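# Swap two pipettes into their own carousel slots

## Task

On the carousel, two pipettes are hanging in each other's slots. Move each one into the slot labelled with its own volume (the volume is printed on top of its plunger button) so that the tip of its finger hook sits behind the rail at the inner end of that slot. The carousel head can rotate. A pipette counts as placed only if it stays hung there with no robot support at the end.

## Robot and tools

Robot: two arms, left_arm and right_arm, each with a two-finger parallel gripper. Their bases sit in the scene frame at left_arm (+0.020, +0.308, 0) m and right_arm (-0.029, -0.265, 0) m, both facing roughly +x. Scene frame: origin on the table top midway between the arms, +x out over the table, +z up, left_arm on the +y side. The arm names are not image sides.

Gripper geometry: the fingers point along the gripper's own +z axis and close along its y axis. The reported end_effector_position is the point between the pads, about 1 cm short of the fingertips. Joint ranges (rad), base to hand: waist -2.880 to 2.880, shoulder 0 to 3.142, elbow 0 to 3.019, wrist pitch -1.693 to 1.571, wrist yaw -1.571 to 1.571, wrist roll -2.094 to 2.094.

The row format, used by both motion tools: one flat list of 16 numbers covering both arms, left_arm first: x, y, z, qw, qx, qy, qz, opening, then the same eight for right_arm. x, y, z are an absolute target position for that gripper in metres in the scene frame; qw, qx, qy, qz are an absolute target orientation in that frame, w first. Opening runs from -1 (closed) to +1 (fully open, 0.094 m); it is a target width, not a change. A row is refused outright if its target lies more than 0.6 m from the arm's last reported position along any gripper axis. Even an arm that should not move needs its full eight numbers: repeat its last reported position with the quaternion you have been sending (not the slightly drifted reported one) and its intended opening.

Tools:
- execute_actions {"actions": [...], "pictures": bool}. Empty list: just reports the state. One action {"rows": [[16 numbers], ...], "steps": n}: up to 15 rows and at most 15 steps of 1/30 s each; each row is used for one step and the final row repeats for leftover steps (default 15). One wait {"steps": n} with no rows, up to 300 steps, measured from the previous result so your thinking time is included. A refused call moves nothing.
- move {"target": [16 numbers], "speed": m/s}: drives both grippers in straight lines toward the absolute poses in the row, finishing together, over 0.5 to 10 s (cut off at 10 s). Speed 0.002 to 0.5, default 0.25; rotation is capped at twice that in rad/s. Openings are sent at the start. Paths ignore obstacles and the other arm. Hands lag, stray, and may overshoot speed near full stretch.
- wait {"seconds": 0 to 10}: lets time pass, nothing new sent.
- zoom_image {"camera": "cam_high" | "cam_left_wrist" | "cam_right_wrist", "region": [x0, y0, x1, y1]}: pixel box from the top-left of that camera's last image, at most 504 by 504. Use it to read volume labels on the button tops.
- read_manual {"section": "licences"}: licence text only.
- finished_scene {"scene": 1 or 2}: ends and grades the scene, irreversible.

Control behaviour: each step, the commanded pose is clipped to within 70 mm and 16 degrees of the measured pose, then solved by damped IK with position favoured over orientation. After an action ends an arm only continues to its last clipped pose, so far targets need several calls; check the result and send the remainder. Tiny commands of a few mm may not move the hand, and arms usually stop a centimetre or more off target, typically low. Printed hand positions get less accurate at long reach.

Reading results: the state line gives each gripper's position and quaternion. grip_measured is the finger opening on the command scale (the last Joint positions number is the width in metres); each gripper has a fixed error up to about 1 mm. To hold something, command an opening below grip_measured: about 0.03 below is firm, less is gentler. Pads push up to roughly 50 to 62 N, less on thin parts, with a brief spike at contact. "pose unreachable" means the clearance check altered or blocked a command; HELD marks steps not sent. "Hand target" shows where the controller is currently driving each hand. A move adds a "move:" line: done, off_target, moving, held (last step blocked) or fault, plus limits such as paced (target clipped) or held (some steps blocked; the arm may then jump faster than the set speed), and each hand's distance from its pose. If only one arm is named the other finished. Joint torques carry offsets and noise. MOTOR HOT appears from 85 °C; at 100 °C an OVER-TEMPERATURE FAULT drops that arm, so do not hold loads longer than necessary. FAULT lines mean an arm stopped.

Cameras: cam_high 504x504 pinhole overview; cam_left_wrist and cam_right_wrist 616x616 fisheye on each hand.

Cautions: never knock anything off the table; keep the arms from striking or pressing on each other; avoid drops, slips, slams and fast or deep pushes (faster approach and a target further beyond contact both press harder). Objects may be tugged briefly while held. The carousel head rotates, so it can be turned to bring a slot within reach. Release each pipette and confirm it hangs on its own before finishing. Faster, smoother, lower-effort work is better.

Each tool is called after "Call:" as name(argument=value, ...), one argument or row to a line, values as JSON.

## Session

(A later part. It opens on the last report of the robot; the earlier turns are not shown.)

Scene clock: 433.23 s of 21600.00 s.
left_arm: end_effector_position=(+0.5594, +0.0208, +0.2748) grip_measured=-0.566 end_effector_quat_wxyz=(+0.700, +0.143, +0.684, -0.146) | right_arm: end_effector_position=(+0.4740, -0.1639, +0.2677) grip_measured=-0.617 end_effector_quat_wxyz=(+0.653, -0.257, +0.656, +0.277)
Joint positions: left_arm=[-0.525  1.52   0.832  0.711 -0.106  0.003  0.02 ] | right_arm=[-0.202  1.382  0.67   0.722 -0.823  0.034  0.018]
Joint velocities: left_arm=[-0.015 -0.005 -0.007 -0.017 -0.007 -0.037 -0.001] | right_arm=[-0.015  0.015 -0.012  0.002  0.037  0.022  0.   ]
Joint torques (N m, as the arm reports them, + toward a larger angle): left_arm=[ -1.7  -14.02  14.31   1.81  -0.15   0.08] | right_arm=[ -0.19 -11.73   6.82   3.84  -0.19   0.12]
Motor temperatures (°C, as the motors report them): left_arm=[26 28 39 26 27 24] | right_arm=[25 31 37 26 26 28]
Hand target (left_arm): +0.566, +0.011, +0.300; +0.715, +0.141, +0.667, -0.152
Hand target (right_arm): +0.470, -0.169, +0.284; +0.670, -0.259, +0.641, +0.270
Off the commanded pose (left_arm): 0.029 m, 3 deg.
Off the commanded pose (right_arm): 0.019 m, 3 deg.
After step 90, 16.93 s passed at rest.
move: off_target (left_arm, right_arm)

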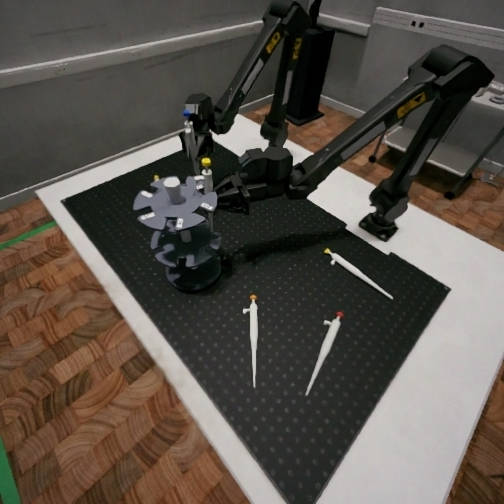

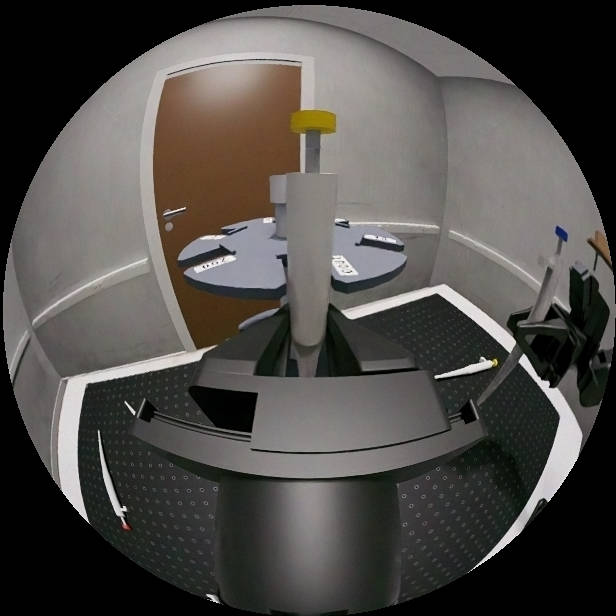

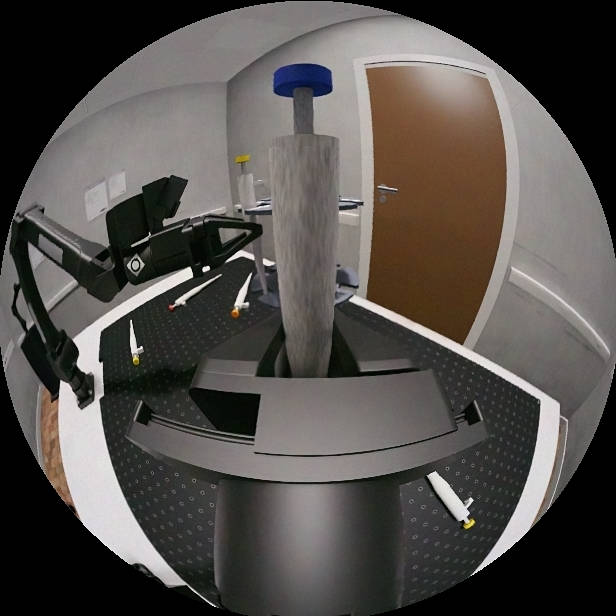

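Call:
move(
  target=[0.46,0.036,0.292,0.7154,0.1418,0.6671,-0.1521,-0.60, 0.47,-0.17,0.285,0.6700,-0.2590,0.6410,0.2707,-0.65],
  speed=0.08,
)

Scene clock: 437.23 s of 21600.00 s.
left_arm: end_effector_position=(+0.4655, +0.0377, +0.2867) grip_measured=-0.566 end_effector_quat_wxyz=(+0.707, +0.141, +0.676, -0.151) | right_arm: end_effector_position=(+0.4738, -0.1637, +0.2677) grip_measured=-0.617 end_effector_quat_wxyz=(+0.653, -0.258, +0.656, +0.277)
Joint positions: left_arm=[-0.615  1.278  0.608  0.716 -0.193  0.004  0.02 ] | right_arm=[-0.202  1.382  0.67   0.722 -0.824  0.035  0.018]
Joint velocities: left_arm=[ 0.005 -0.005 -0.007 -0.002 -0.037  0.051 -0.001] | right_arm=[-0.005  0.015 -0.007 -0.002 -0.037  0.007  0.   ]
Joint torques (N m, as the arm reports them, + toward a larger angle): left_arm=[ -1.35 -10.55   9.06   2.68  -0.17   0.13] | right_arm=[ -0.42 -11.49   6.84   3.8   -0.23   0.17]
Motor temperatures (°C, as the motors report them): left_arm=[26 28 39 26 27 24] | right_arm=[25 31 37 26 26 28]
Hand target (left_arm): +0.460, +0.037, +0.292; +0.715, +0.141, +0.667, -0.152
Hand target (right_arm): +0.470, -0.170, +0.285; +0.670, -0.259, +0.641, +0.270
Off the commanded pose (left_arm): 0.008 m, 1 deg.
Off the commanded pose (right_arm): 0.019 m, 3 deg.
move: off_target (right_arm)

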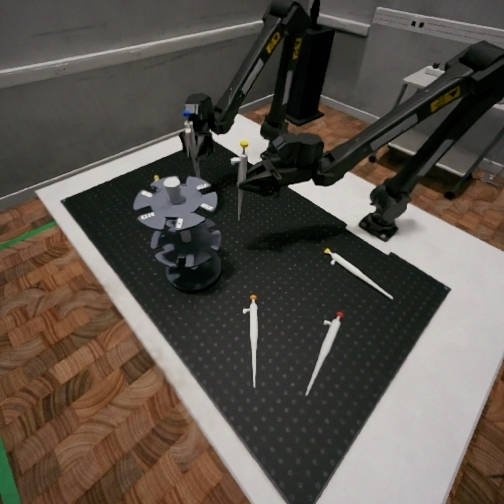

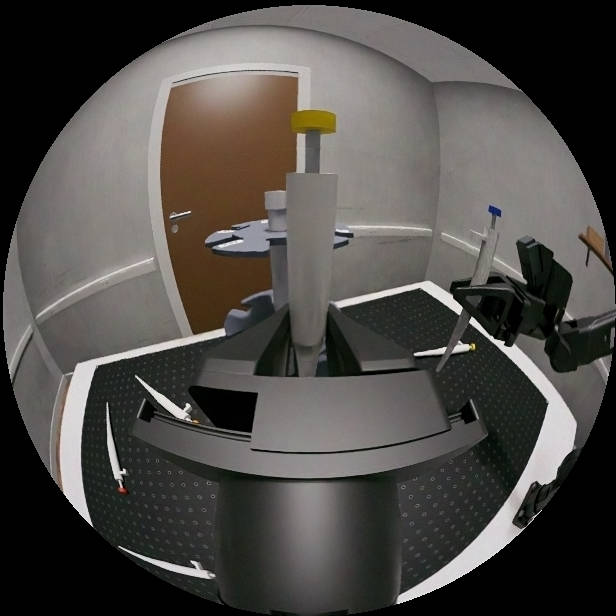

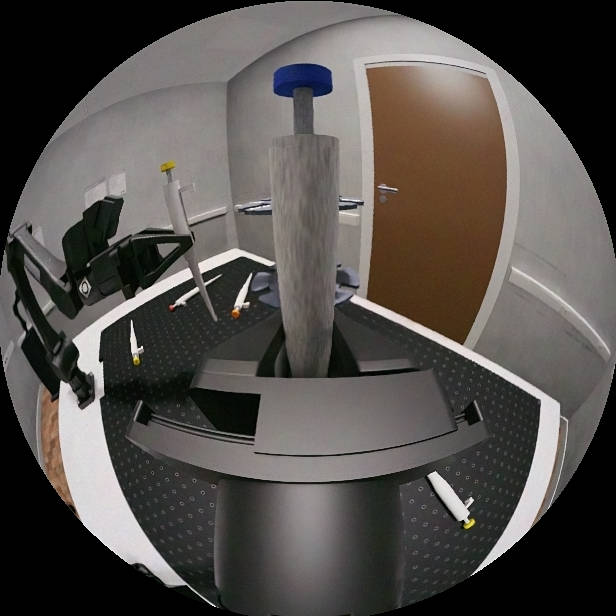

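Call:
move(
  target=[0.45,0.27,0.29,0.6646,0.2659,0.6418,-0.2753,-0.60, 0.522,0.038,0.290,0.7226,0.0600,0.6858,-0.0633,-0.65],
  speed=0.2,
)

Scene clock: 447.13 s of 21600.00 s.
left_arm: end_effector_position=(+0.4440, +0.2661, +0.2722) grip_measured=-0.566 end_effector_quat_wxyz=(+0.651, +0.259, +0.655, -0.281) | right_arm: end_effector_position=(+0.5138, +0.0227, +0.2717) grip_measured=-0.617 end_effector_quat_wxyz=(+0.712, +0.056, +0.696, -0.069)
Joint positions: left_arm=[ 0.252  1.173  0.507  0.679  1.043 -0.043  0.02 ] | right_arm=[ 0.552  1.647  0.973  0.712  0.882 -0.046  0.018]
Joint velocities: left_arm=[-0.024 -0.015 -0.002  0.002 -0.007 -0.037 -0.   ] | right_arm=[-0.005  0.005 -0.007  0.002 -0.007 -0.007  0.001]
Joint torques (N m, as the arm reports them, + toward a larger angle): left_arm=[-0.15 -6.84 13.1   2.32  0.08 -0.06] | right_arm=[  0.66 -13.25  11.79   1.61   0.11  -0.1 ]
Motor temperatures (°C, as the motors report them): left_arm=[26 27 37 26 27 24] | right_arm=[25 31 37 26 26 28]
Hand target (left_arm): +0.453, +0.269, +0.290; +0.664, +0.268, +0.642, -0.274
Hand target (right_arm): +0.523, +0.036, +0.292; +0.721, +0.060, +0.688, -0.064
Off the commanded pose (left_arm): 0.019 m, 2 deg.
Off the commanded pose (right_arm): 0.025 m, 2 deg.
After step 90, 4.13 s passed at rest.
move: off_target (left_arm, right_arm)

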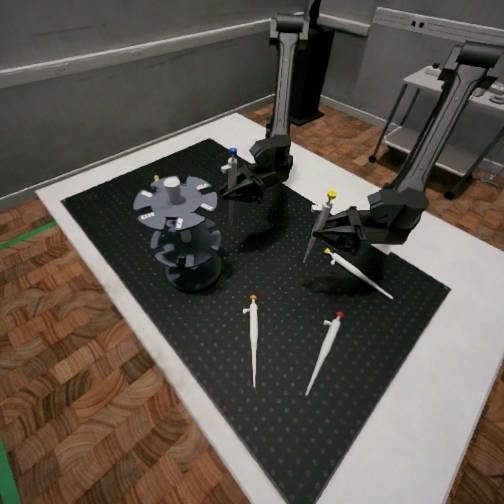

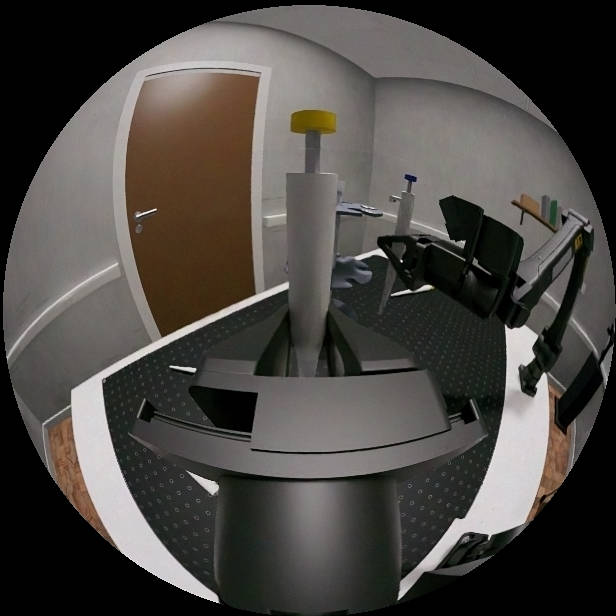

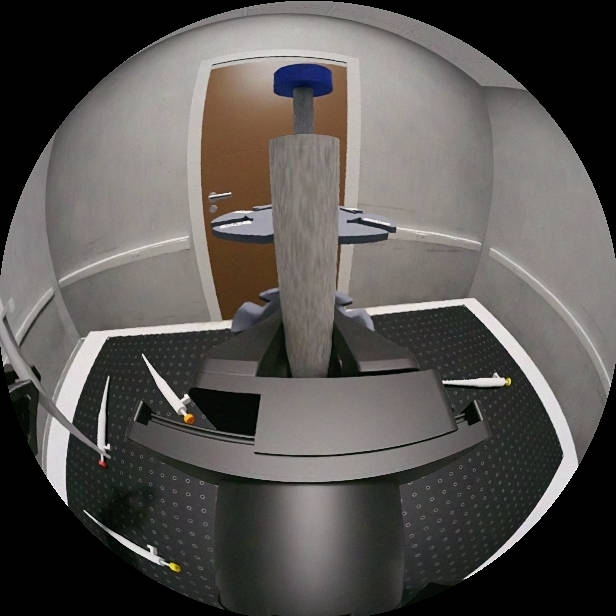

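Call:
zoom_image(
  camera="cam_right_wrist",
  region=[190, 180, 420, 340],
)

Call:
zoom_image(
  camera="cam_high",
  region=[120, 130, 280, 260],
)

Region (190, 180, 420, 340) of cam_right_wrist's 616x616 image, scaled by 2.191, with more detail than that image has; it fills the top 351 rows of this view, and the rest is white.

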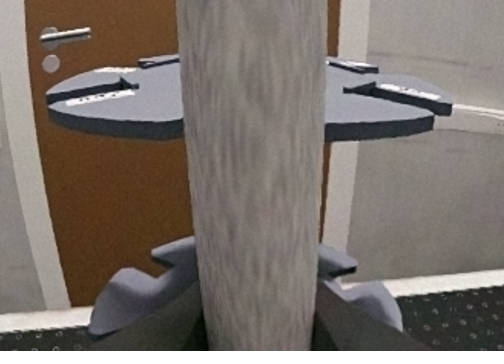

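Region (120, 130, 280, 260) of cam_high's 504x504 image, scaled by 3.150, with more detail than that image has; it fills the top 410 rows of this view, and the rest is white.

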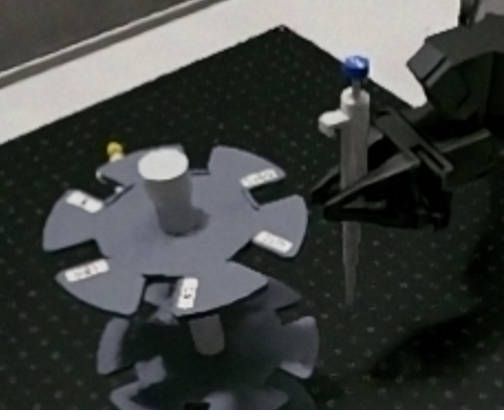

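Call:
move(
  target=[0.45,0.27,0.29,0.6646,0.2659,0.6418,-0.2753,-0.60, 0.556,0.030,0.290,0.7226,0.0600,0.6858,-0.0633,-0.65],
  speed=0.06,
)

Scene clock: 463.10 s of 21600.00 s.
left_arm: end_effector_position=(+0.4436, +0.2656, +0.2722) grip_measured=-0.566 end_effector_quat_wxyz=(+0.650, +0.257, +0.656, -0.286) | right_arm: end_effector_position=(+0.5380, +0.0256, +0.2735) grip_measured=-0.617 end_effector_quat_wxyz=(+0.716, +0.054, +0.693, -0.063)
Joint positions: left_arm=[ 0.252  1.173  0.507  0.679  1.047 -0.052  0.02 ] | right_arm=[ 0.523  1.69   1.029  0.71   0.841 -0.048  0.018]
Joint velocities: left_arm=[ 0.005 -0.005  0.007 -0.002 -0.037  0.007 -0.   ] | right_arm=[-0.015 -0.005 -0.007 -0.017 -0.037  0.037  0.   ]
Joint torques (N m, as the arm reports them, + toward a larger angle): left_arm=[-0.29 -7.29 12.51  2.29  0.09 -0.09] | right_arm=[ -0.21 -13.48  11.99   1.57  -0.24  -0.12]
Motor temperatures (°C, as the motors report them): left_arm=[26 27 38 26 27 24] | right_arm=[25 31 41 25 26 28]
Hand target (left_arm): +0.449, +0.270, +0.290; +0.664, +0.266, +0.642, -0.275
Hand target (right_arm): +0.554, +0.029, +0.290; +0.723, +0.060, +0.686, -0.063
Off the commanded pose (left_arm): 0.019 m, 3 deg.
Off the commanded pose (right_arm): 0.025 m, 1 deg.
After step 90, 11.83 s passed at rest.
move: off_target (left_arm, right_arm)

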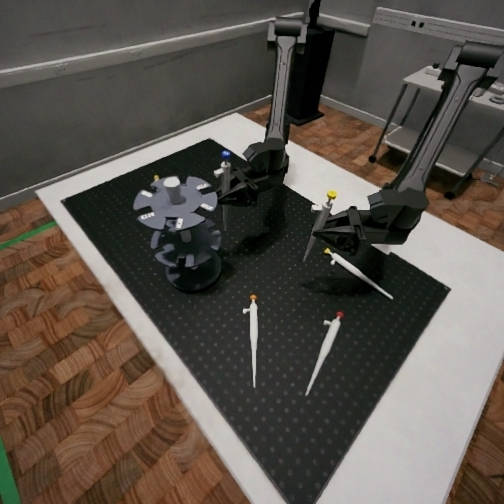

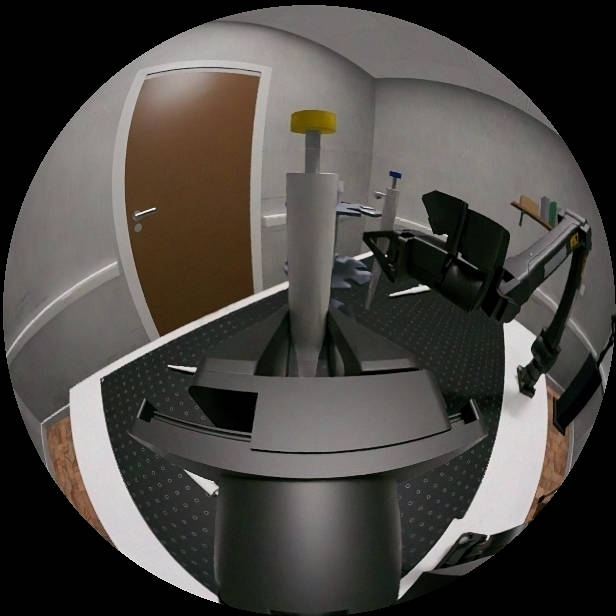

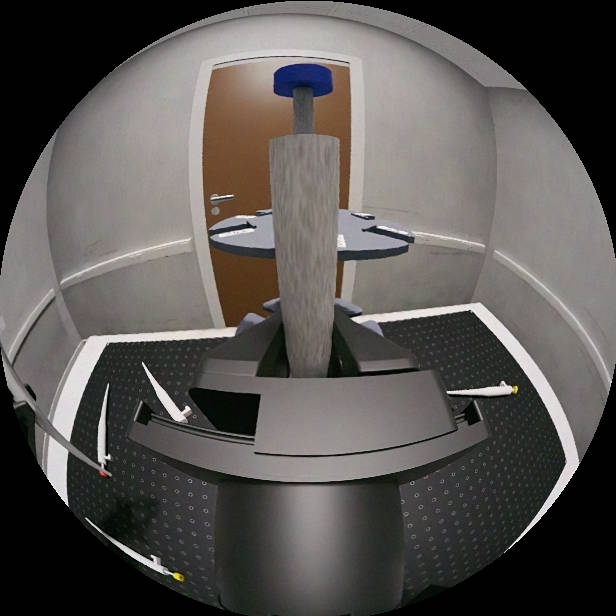

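Call:
move(
  target=[0.45,0.27,0.29,0.6646,0.2659,0.6418,-0.2753,-0.60, 0.604,0.020,0.290,0.7226,0.0600,0.6858,-0.0633,-0.65],
  speed=0.04,
)

Scene clock: 468.07 s of 21600.00 s.
left_arm: end_effector_position=(+0.4436, +0.2656, +0.2722) grip_measured=-0.566 end_effector_quat_wxyz=(+0.650, +0.257, +0.656, -0.286) | right_arm: end_effector_position=(+0.5847, +0.0174, +0.2718) grip_measured=-0.617 end_effector_quat_wxyz=(+0.714, +0.050, +0.695, -0.066)
Joint positions: left_arm=[ 0.252  1.173  0.507  0.679  1.047 -0.053  0.02 ] | right_arm=[ 0.457  1.761  1.129  0.673  0.774 -0.048  0.018]
Joint velocities: left_arm=[-0.024 -0.005 -0.027  0.012  0.007 -0.037  0.001] | right_arm=[-0.005 -0.005 -0.017 -0.007  0.022  0.007 -0.   ]
Joint torques (N m, as the arm reports them, + toward a larger angle): left_arm=[ 0.17 -7.25 12.46  2.38  0.09 -0.01] | right_arm=[ -0.43 -15.06  12.32   1.52  -0.22  -0.05]
Motor temperatures (°C, as the motors report them): left_arm=[26 27 38 26 27 24] | right_arm=[25 31 41 25 26 28]
Hand target (left_arm): +0.449, +0.270, +0.290; +0.664, +0.266, +0.642, -0.275
Hand target (right_arm): +0.602, +0.019, +0.291; +0.723, +0.060, +0.685, -0.063
Off the commanded pose (left_arm): 0.019 m, 3 deg.
Off the commanded pose (right_arm): 0.027 m, 2 deg.
move: off_target (left_arm, right_arm)

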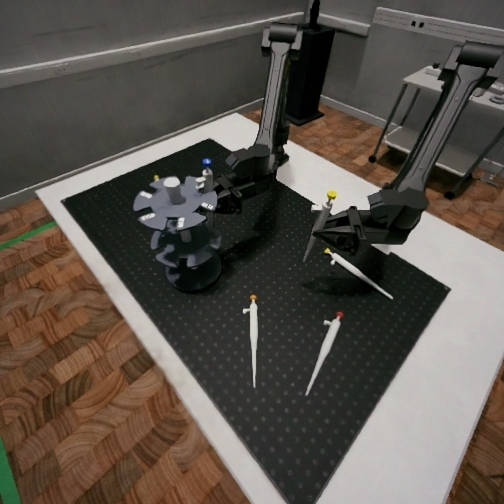

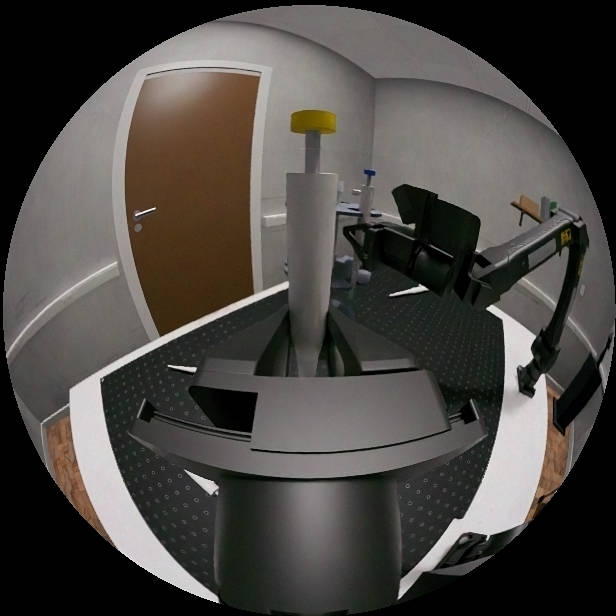

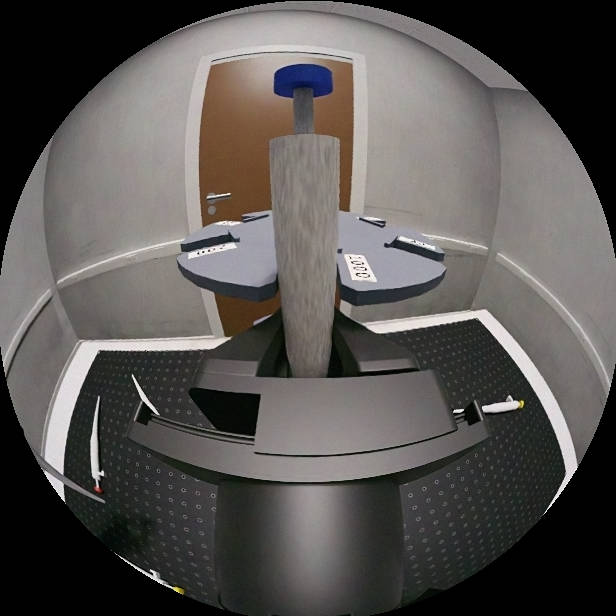

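Call:
execute_actions(
  actions=[],
)

Scene clock: 478.07 s of 21600.00 s.
left_arm: end_effector_position=(+0.4436, +0.2656, +0.2722) grip_measured=-0.566 end_effector_quat_wxyz=(+0.650, +0.257, +0.656, -0.286) | right_arm: end_effector_position=(+0.5847, +0.0174, +0.2718) grip_measured=-0.617 end_effector_quat_wxyz=(+0.714, +0.050, +0.695, -0.066)
Joint positions: left_arm=[ 0.252  1.173  0.507  0.679  1.047 -0.053  0.02 ] | right_arm=[ 0.457  1.761  1.129  0.673  0.774 -0.048  0.018]
Joint velocities: left_arm=[-0.005 -0.015 -0.022  0.002 -0.022  0.022  0.001] | right_arm=[ 0.005  0.005 -0.007 -0.012  0.022 -0.037 -0.   ]
Joint torques (N m, as the arm reports them, + toward a larger angle): left_arm=[ 0.09 -7.37 12.44  2.37  0.08 -0.02] | right_arm=[ -0.35 -15.37  12.21   1.58  -0.23  -0.02]
Motor temperatures (°C, as the motors report them): left_arm=[26 27 38 26 27 24] | right_arm=[25 31 42 25 26 28]
Hand target (left_arm): +0.449, +0.270, +0.290; +0.664, +0.266, +0.642, -0.275
Hand target (right_arm): +0.602, +0.019, +0.291; +0.723, +0.060, +0.685, -0.063
Off the commanded pose (left_arm): 0.019 m, 3 deg.
Off the commanded pose (right_arm): 0.027 m, 2 deg.
Steps of this call (steps 1 to 90: nothing new was sent; then 7.00 s passed at rest). Readings (end_effector_position):
1: left_arm (+0.4436, +0.2656, +0.2722) | right_arm (+0.5847, +0.0174, +0.2718)
2: left_arm (+0.4436, +0.2656, +0.2722) | right_arm (+0.5847, +0.0174, +0.2718)
4: left_arm (+0.4436, +0.2656, +0.2722) | right_arm (+0.5847, +0.0174, +0.2718)
8: left_arm (+0.4436, +0.2656, +0.2722) | right_arm (+0.5847, +0.0174, +0.2718)
90: the state above

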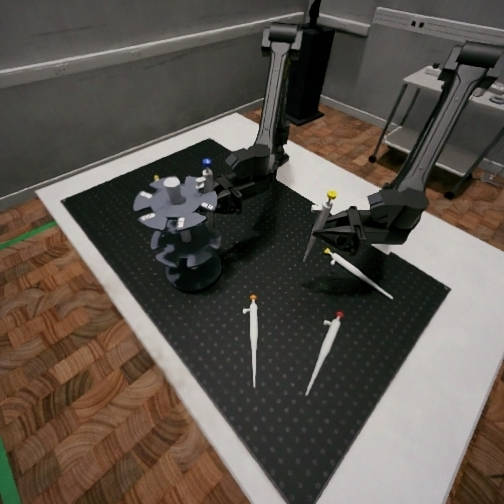

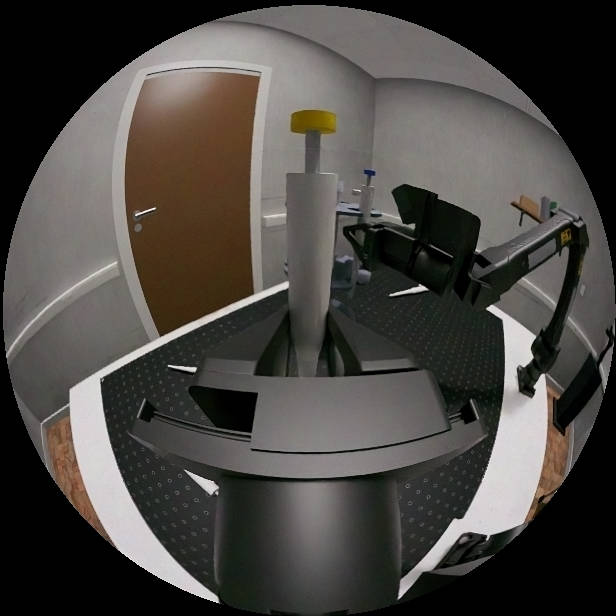

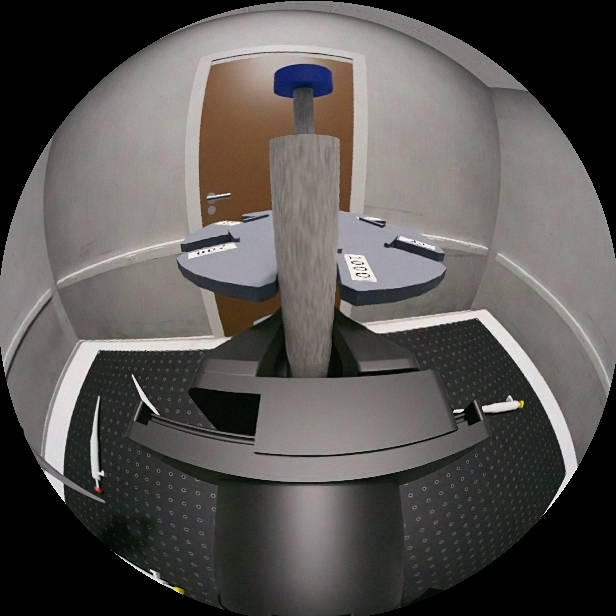

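Call:
move(
  target=[0.45,0.27,0.29,0.6646,0.2659,0.6418,-0.2753,-0.60, 0.613,0.0195,0.292,0.7226,0.0600,0.6858,-0.0633,-0.65],
  speed=0.03,
)

Scene clock: 480.93 s of 21600.00 s.
left_arm: end_effector_position=(+0.4436, +0.2656, +0.2722) grip_measured=-0.566 end_effector_quat_wxyz=(+0.650, +0.257, +0.656, -0.286) | right_arm: end_effector_position=(+0.5920, +0.0182, +0.2717) grip_measured=-0.617 end_effector_quat_wxyz=(+0.713, +0.049, +0.696, -0.066)
Joint positions: left_arm=[ 0.252  1.173  0.507  0.679  1.047 -0.053  0.02 ] | right_arm=[ 0.45   1.773  1.149  0.662  0.766 -0.048  0.018]
Joint velocities: left_arm=[-0.005 -0.005 -0.007 -0.017 -0.022  0.037 -0.   ] | right_arm=[-0.005 -0.005 -0.002 -0.002  0.022 -0.125  0.   ]
Joint torques (N m, as the arm reports them, + toward a larger angle): left_arm=[ 0.18 -7.35 12.48  2.32  0.06 -0.02] | right_arm=[ -0.4  -15.23  12.54   1.54  -0.22  -0.02]
Motor temperatures (°C, as the motors report them): left_arm=[26 27 38 26 27 24] | right_arm=[25 31 43 25 26 28]
Hand target (left_arm): +0.449, +0.270, +0.290; +0.664, +0.266, +0.642, -0.275
Hand target (right_arm): +0.611, +0.018, +0.292; +0.723, +0.060, +0.686, -0.064
Off the commanded pose (left_arm): 0.019 m, 3 deg.
Off the commanded pose (right_arm): 0.029 m, 2 deg.
move: off_target (left_arm, right_arm)

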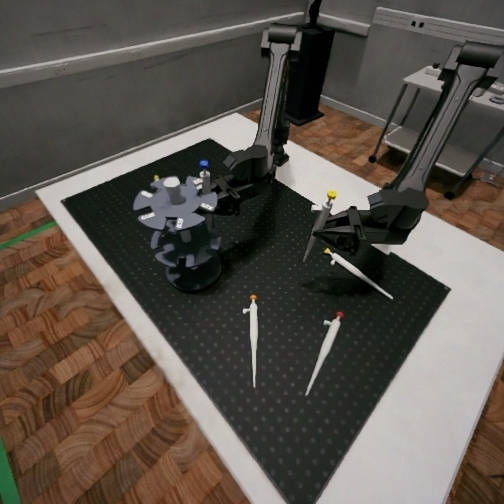

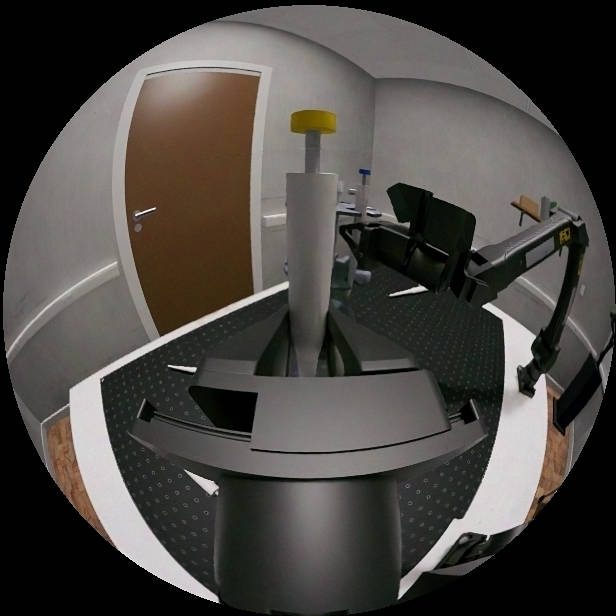

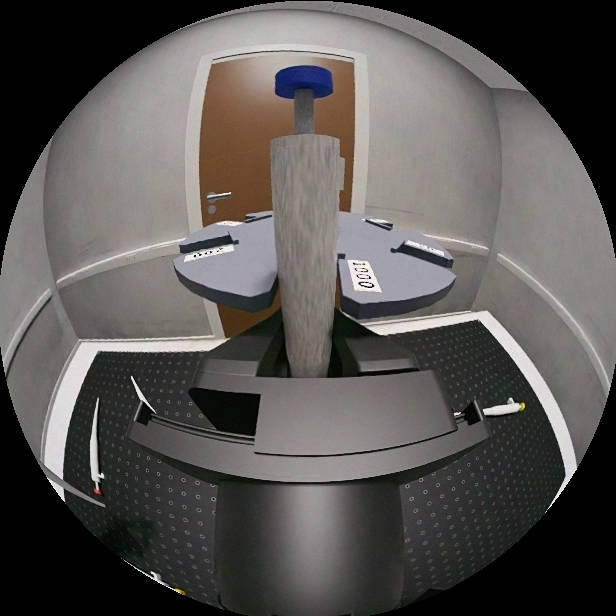

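Call:
zoom_image(
  camera="cam_high",
  region=[120, 140, 260, 240],
)

Call:
zoom_image(
  camera="cam_left_wrist",
  region=[320, 150, 420, 250],
)

Region (120, 140, 260, 240) of cam_high's 504x504 image, scaled by 3.600, with more detail than that image has; it fills the top 360 rows of this view, and the rest is white.

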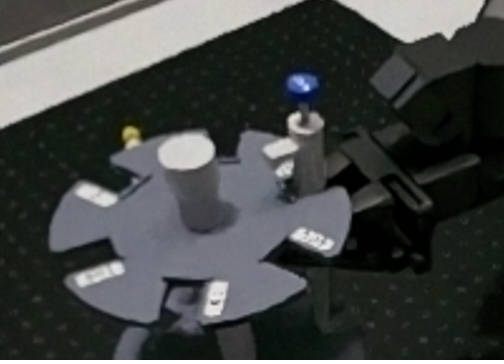

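Region (320, 150, 420, 250) of cam_left_wrist's 616x616 image, scaled by 5.040, with more detail than that image has.

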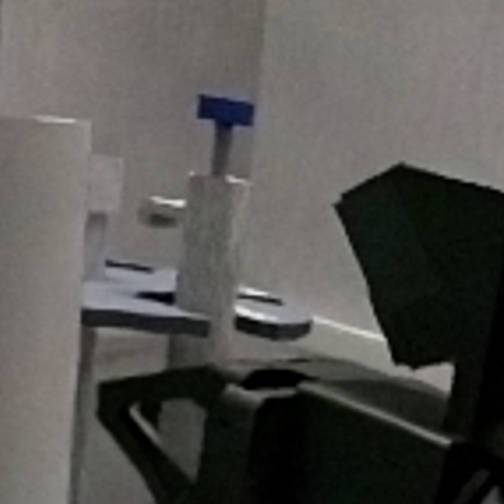

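Call:
move(
  target=[0.45,0.27,0.29,0.6646,0.2659,0.6418,-0.2753,-0.60, 0.604,0.018,0.252,0.7226,0.0600,0.6858,-0.0633,-0.65],
  speed=0.03,
)

Scene clock: 493.63 s of 21600.00 s.
left_arm: end_effector_position=(+0.4436, +0.2656, +0.2722) grip_measured=-0.566 end_effector_quat_wxyz=(+0.650, +0.257, +0.656, -0.286) | right_arm: end_effector_position=(+0.5966, +0.0213, +0.2536) grip_measured=-0.617 end_effector_quat_wxyz=(+0.717, +0.052, +0.692, -0.063)
Joint positions: left_arm=[ 0.252  1.173  0.507  0.679  1.047 -0.053  0.02 ] | right_arm=[ 0.45   1.819  1.149  0.721  0.766 -0.048  0.018]
Joint velocities: left_arm=[-0.015 -0.005 -0.027 -0.002 -0.037 -0.007 -0.   ] | right_arm=[-0.015  0.005  0.007 -0.007  0.051 -0.037 -0.001]
Joint torques (N m, as the arm reports them, + toward a larger angle): left_arm=[-0.35 -7.16 12.5   2.39  0.08  0.  ] | right_arm=[  0.22 -15.15   8.42   3.57   0.01  -0.02]
Motor temperatures (°C, as the motors report them): left_arm=[26 27 38 27 27 24] | right_arm=[25 31 44 25 26 28]
Hand target (left_arm): +0.449, +0.270, +0.290; +0.664, +0.266, +0.642, -0.275
Hand target (right_arm): +0.604, +0.018, +0.252; +0.722, +0.060, +0.686, -0.064
Off the commanded pose (left_arm): 0.019 m, 3 deg.
Off the commanded pose (right_arm): 0.008 m, 1 deg.
After step 90, 8.60 s passed at rest.
move: off_target (left_arm)

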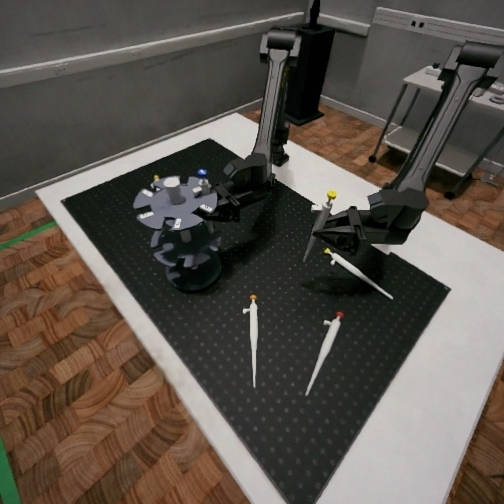

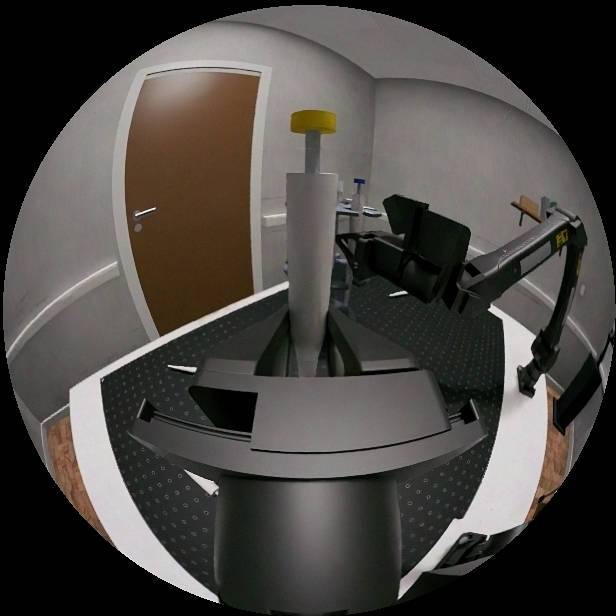

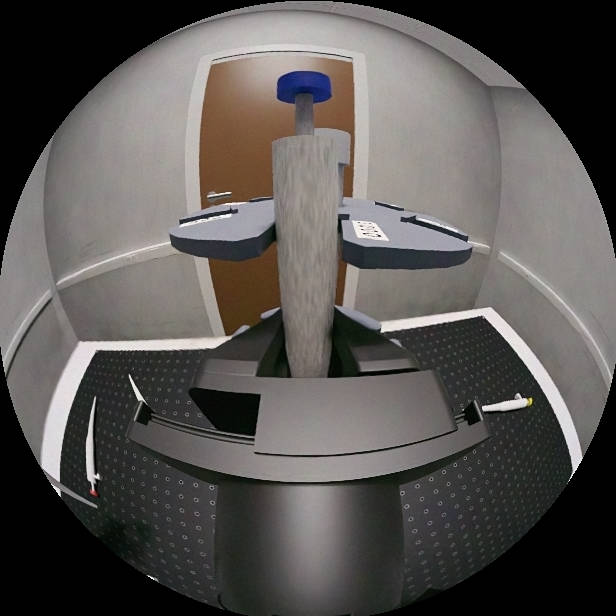

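Call:
zoom_image(
  camera="cam_left_wrist",
  region=[320, 160, 400, 240],
)

Call:
zoom_image(
  camera="cam_high",
  region=[150, 150, 250, 230],
)

Region (320, 160, 400, 240) of cam_left_wrist's 616x616 image, scaled by 6.300, with more detail than that image has.

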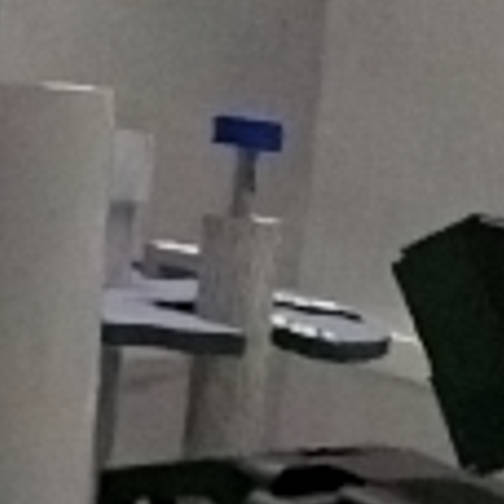

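Region (150, 150, 250, 230) of cam_high's 504x504 image, scaled by 5.040, with more detail than that image has; it fills the top 403 rows of this view, and the rest is white.

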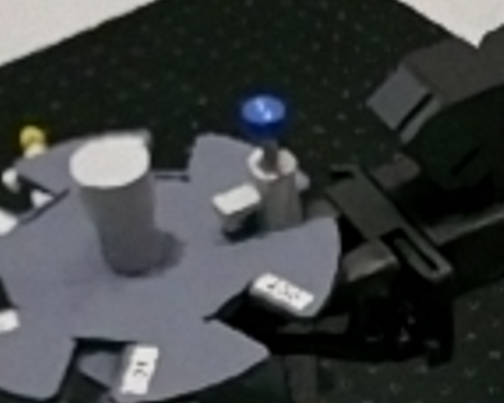

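Call:
move(
  target=[0.45,0.27,0.29,0.6646,0.2659,0.6418,-0.2753,-0.60, 0.596,0.0195,0.243,0.7160,0.0600,0.6927,-0.0630,-0.65],
  speed=0.02,
)

Scene clock: 499.40 s of 21600.00 s.
left_arm: end_effector_position=(+0.4436, +0.2656, +0.2722) grip_measured=-0.566 end_effector_quat_wxyz=(+0.650, +0.257, +0.656, -0.286) | right_arm: end_effector_position=(+0.5964, +0.0201, +0.2536) grip_measured=-0.617 end_effector_quat_wxyz=(+0.717, +0.056, +0.692, -0.064)
Joint positions: left_arm=[ 0.252  1.173  0.507  0.679  1.047 -0.053  0.02 ] | right_arm=[ 0.45   1.819  1.149  0.721  0.773 -0.043  0.018]
Joint velocities: left_arm=[ 0.005  0.005 -0.007  0.017  0.037 -0.022 -0.001] | right_arm=[ 0.005  0.005 -0.007 -0.007 -0.037  0.022  0.001]
Joint torques (N m, as the arm reports them, + toward a larger angle): left_arm=[-0.08 -7.25 12.49  2.39  0.07 -0.02] | right_arm=[  0.63 -15.45   6.65   3.14   0.14   0.13]
Motor temperatures (°C, as the motors report them): left_arm=[26 27 38 27 27 24] | right_arm=[25 31 42 25 26 28]
Hand target (left_arm): +0.449, +0.270, +0.290; +0.664, +0.266, +0.642, -0.275
Hand target (right_arm): +0.596, +0.019, +0.243; +0.716, +0.060, +0.693, -0.063
Off the commanded pose (left_arm): 0.019 m, 3 deg.
Off the commanded pose (right_arm): 0.011 m, 0 deg.
After step 90, 1.30 s passed at rest.
move: off_target (left_arm, right_arm)

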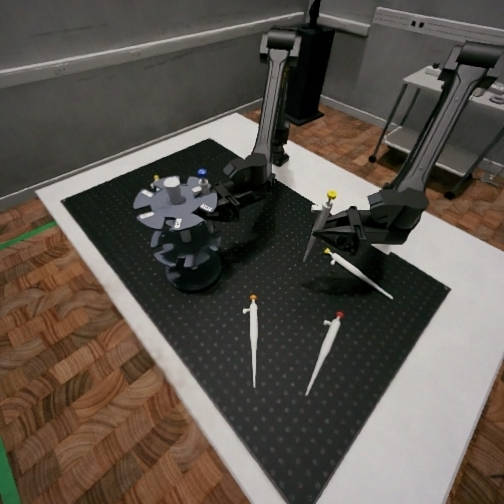

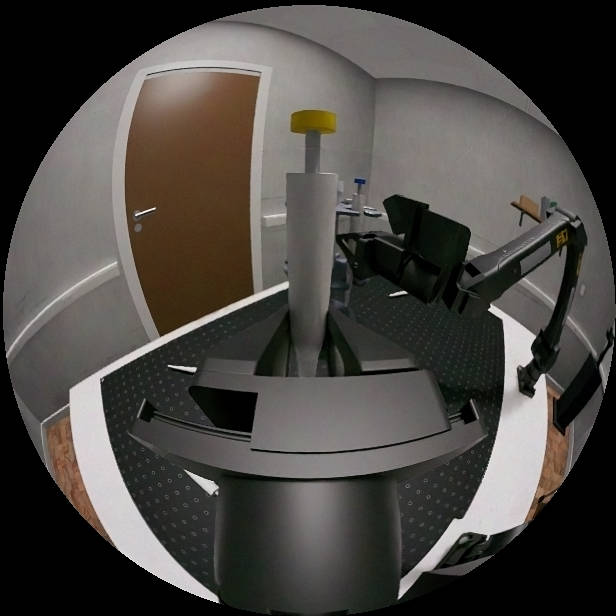

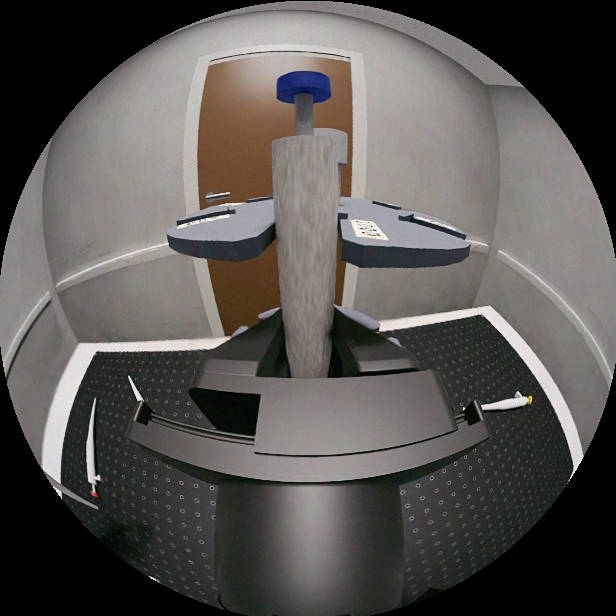

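Call:
zoom_image(
  camera="cam_left_wrist",
  region=[330, 175, 380, 225],
)

Call:
zoom_image(
  camera="cam_high",
  region=[175, 160, 225, 210],
)

Region (330, 175, 380, 225) of cam_left_wrist's 616x616 image, scaled by 10.080, with more detail than that image has.

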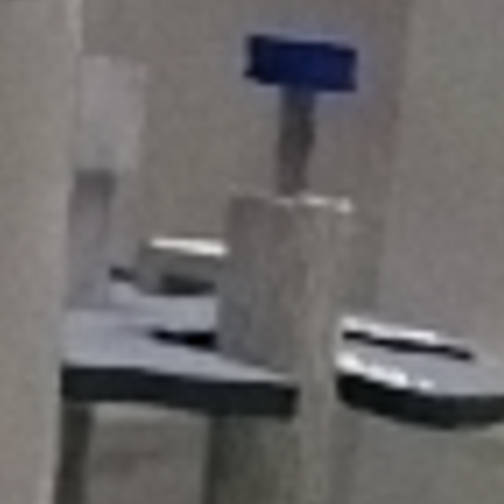

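Region (175, 160, 225, 210) of cam_high's 504x504 image, scaled by 10.080, with more detail than that image has.

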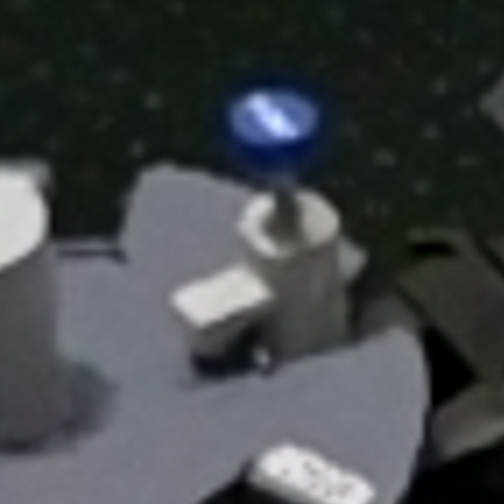

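Call:
move(
  target=[0.45,0.27,0.29,0.6646,0.2659,0.6418,-0.2753,-0.60, 0.598,0.0195,0.234,0.7160,0.0600,0.6927,-0.0630,-0.65],
  speed=0.02,
)

Scene clock: 513.27 s of 21600.00 s.
left_arm: end_effector_position=(+0.4436, +0.2656, +0.2722) grip_measured=-0.566 end_effector_quat_wxyz=(+0.650, +0.257, +0.656, -0.286) | right_arm: end_effector_position=(+0.5971, +0.0206, +0.2470) grip_measured=-0.617 end_effector_quat_wxyz=(+0.716, +0.057, +0.693, -0.063)
Joint positions: left_arm=[ 0.252  1.173  0.507  0.679  1.047 -0.053  0.02 ] | right_arm=[ 0.45   1.83   1.147  0.731  0.773 -0.039  0.018]
Joint velocities: left_arm=[-0.015 -0.005 -0.002  0.002  0.022 -0.051  0.   ] | right_arm=[-0.015  0.005 -0.017 -0.012  0.022 -0.022  0.   ]
Joint torques (N m, as the arm reports them, + toward a larger angle): left_arm=[-0.39 -7.63 12.54  2.44  0.07 -0.03] | right_arm=[  0.48 -14.9    6.76   3.66   0.08   0.08]
Motor temperatures (°C, as the motors report them): left_arm=[26 27 39 27 27 24] | right_arm=[25 32 40 25 26 28]
Hand target (left_arm): +0.449, +0.270, +0.290; +0.664, +0.266, +0.642, -0.275
Hand target (right_arm): +0.598, +0.020, +0.234; +0.716, +0.060, +0.693, -0.063
Off the commanded pose (left_arm): 0.019 m, 3 deg.
Off the commanded pose (right_arm): 0.013 m, 0 deg.
After step 90, 9.33 s passed at rest.
move: off_target (left_arm, right_arm)

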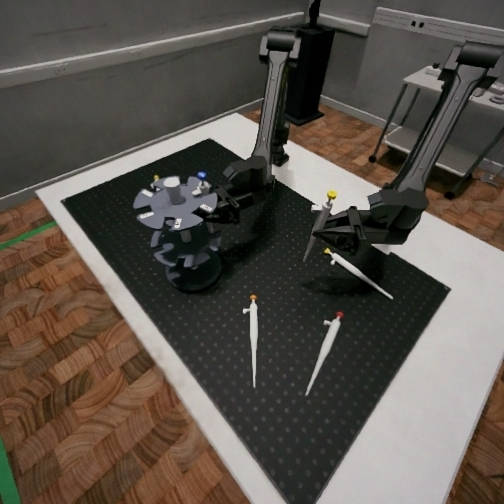

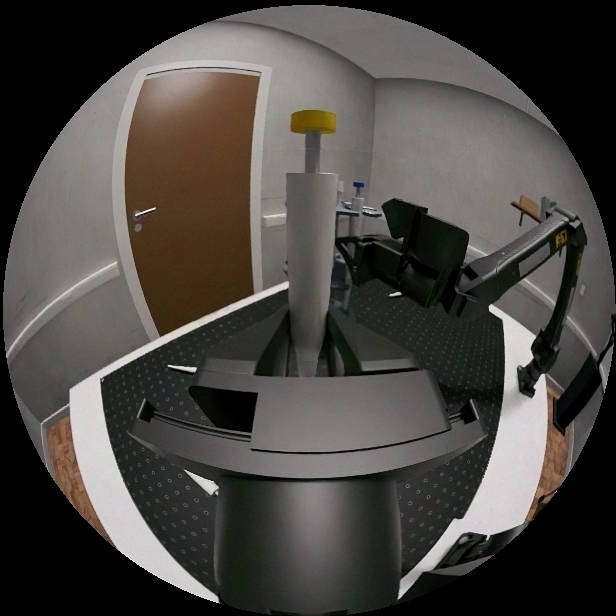

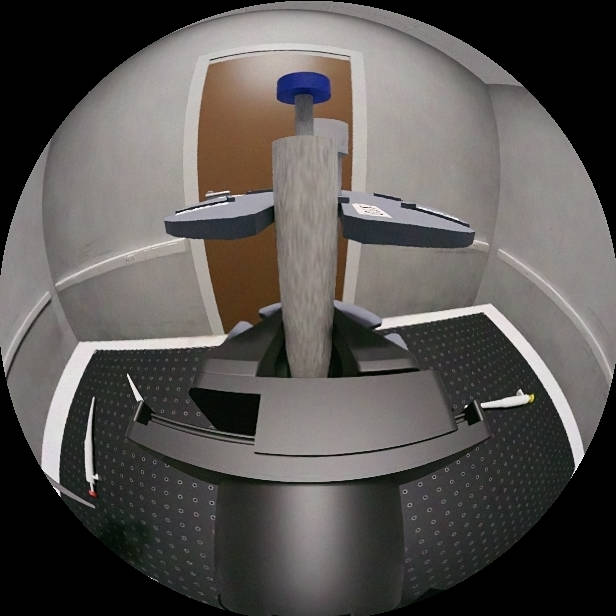

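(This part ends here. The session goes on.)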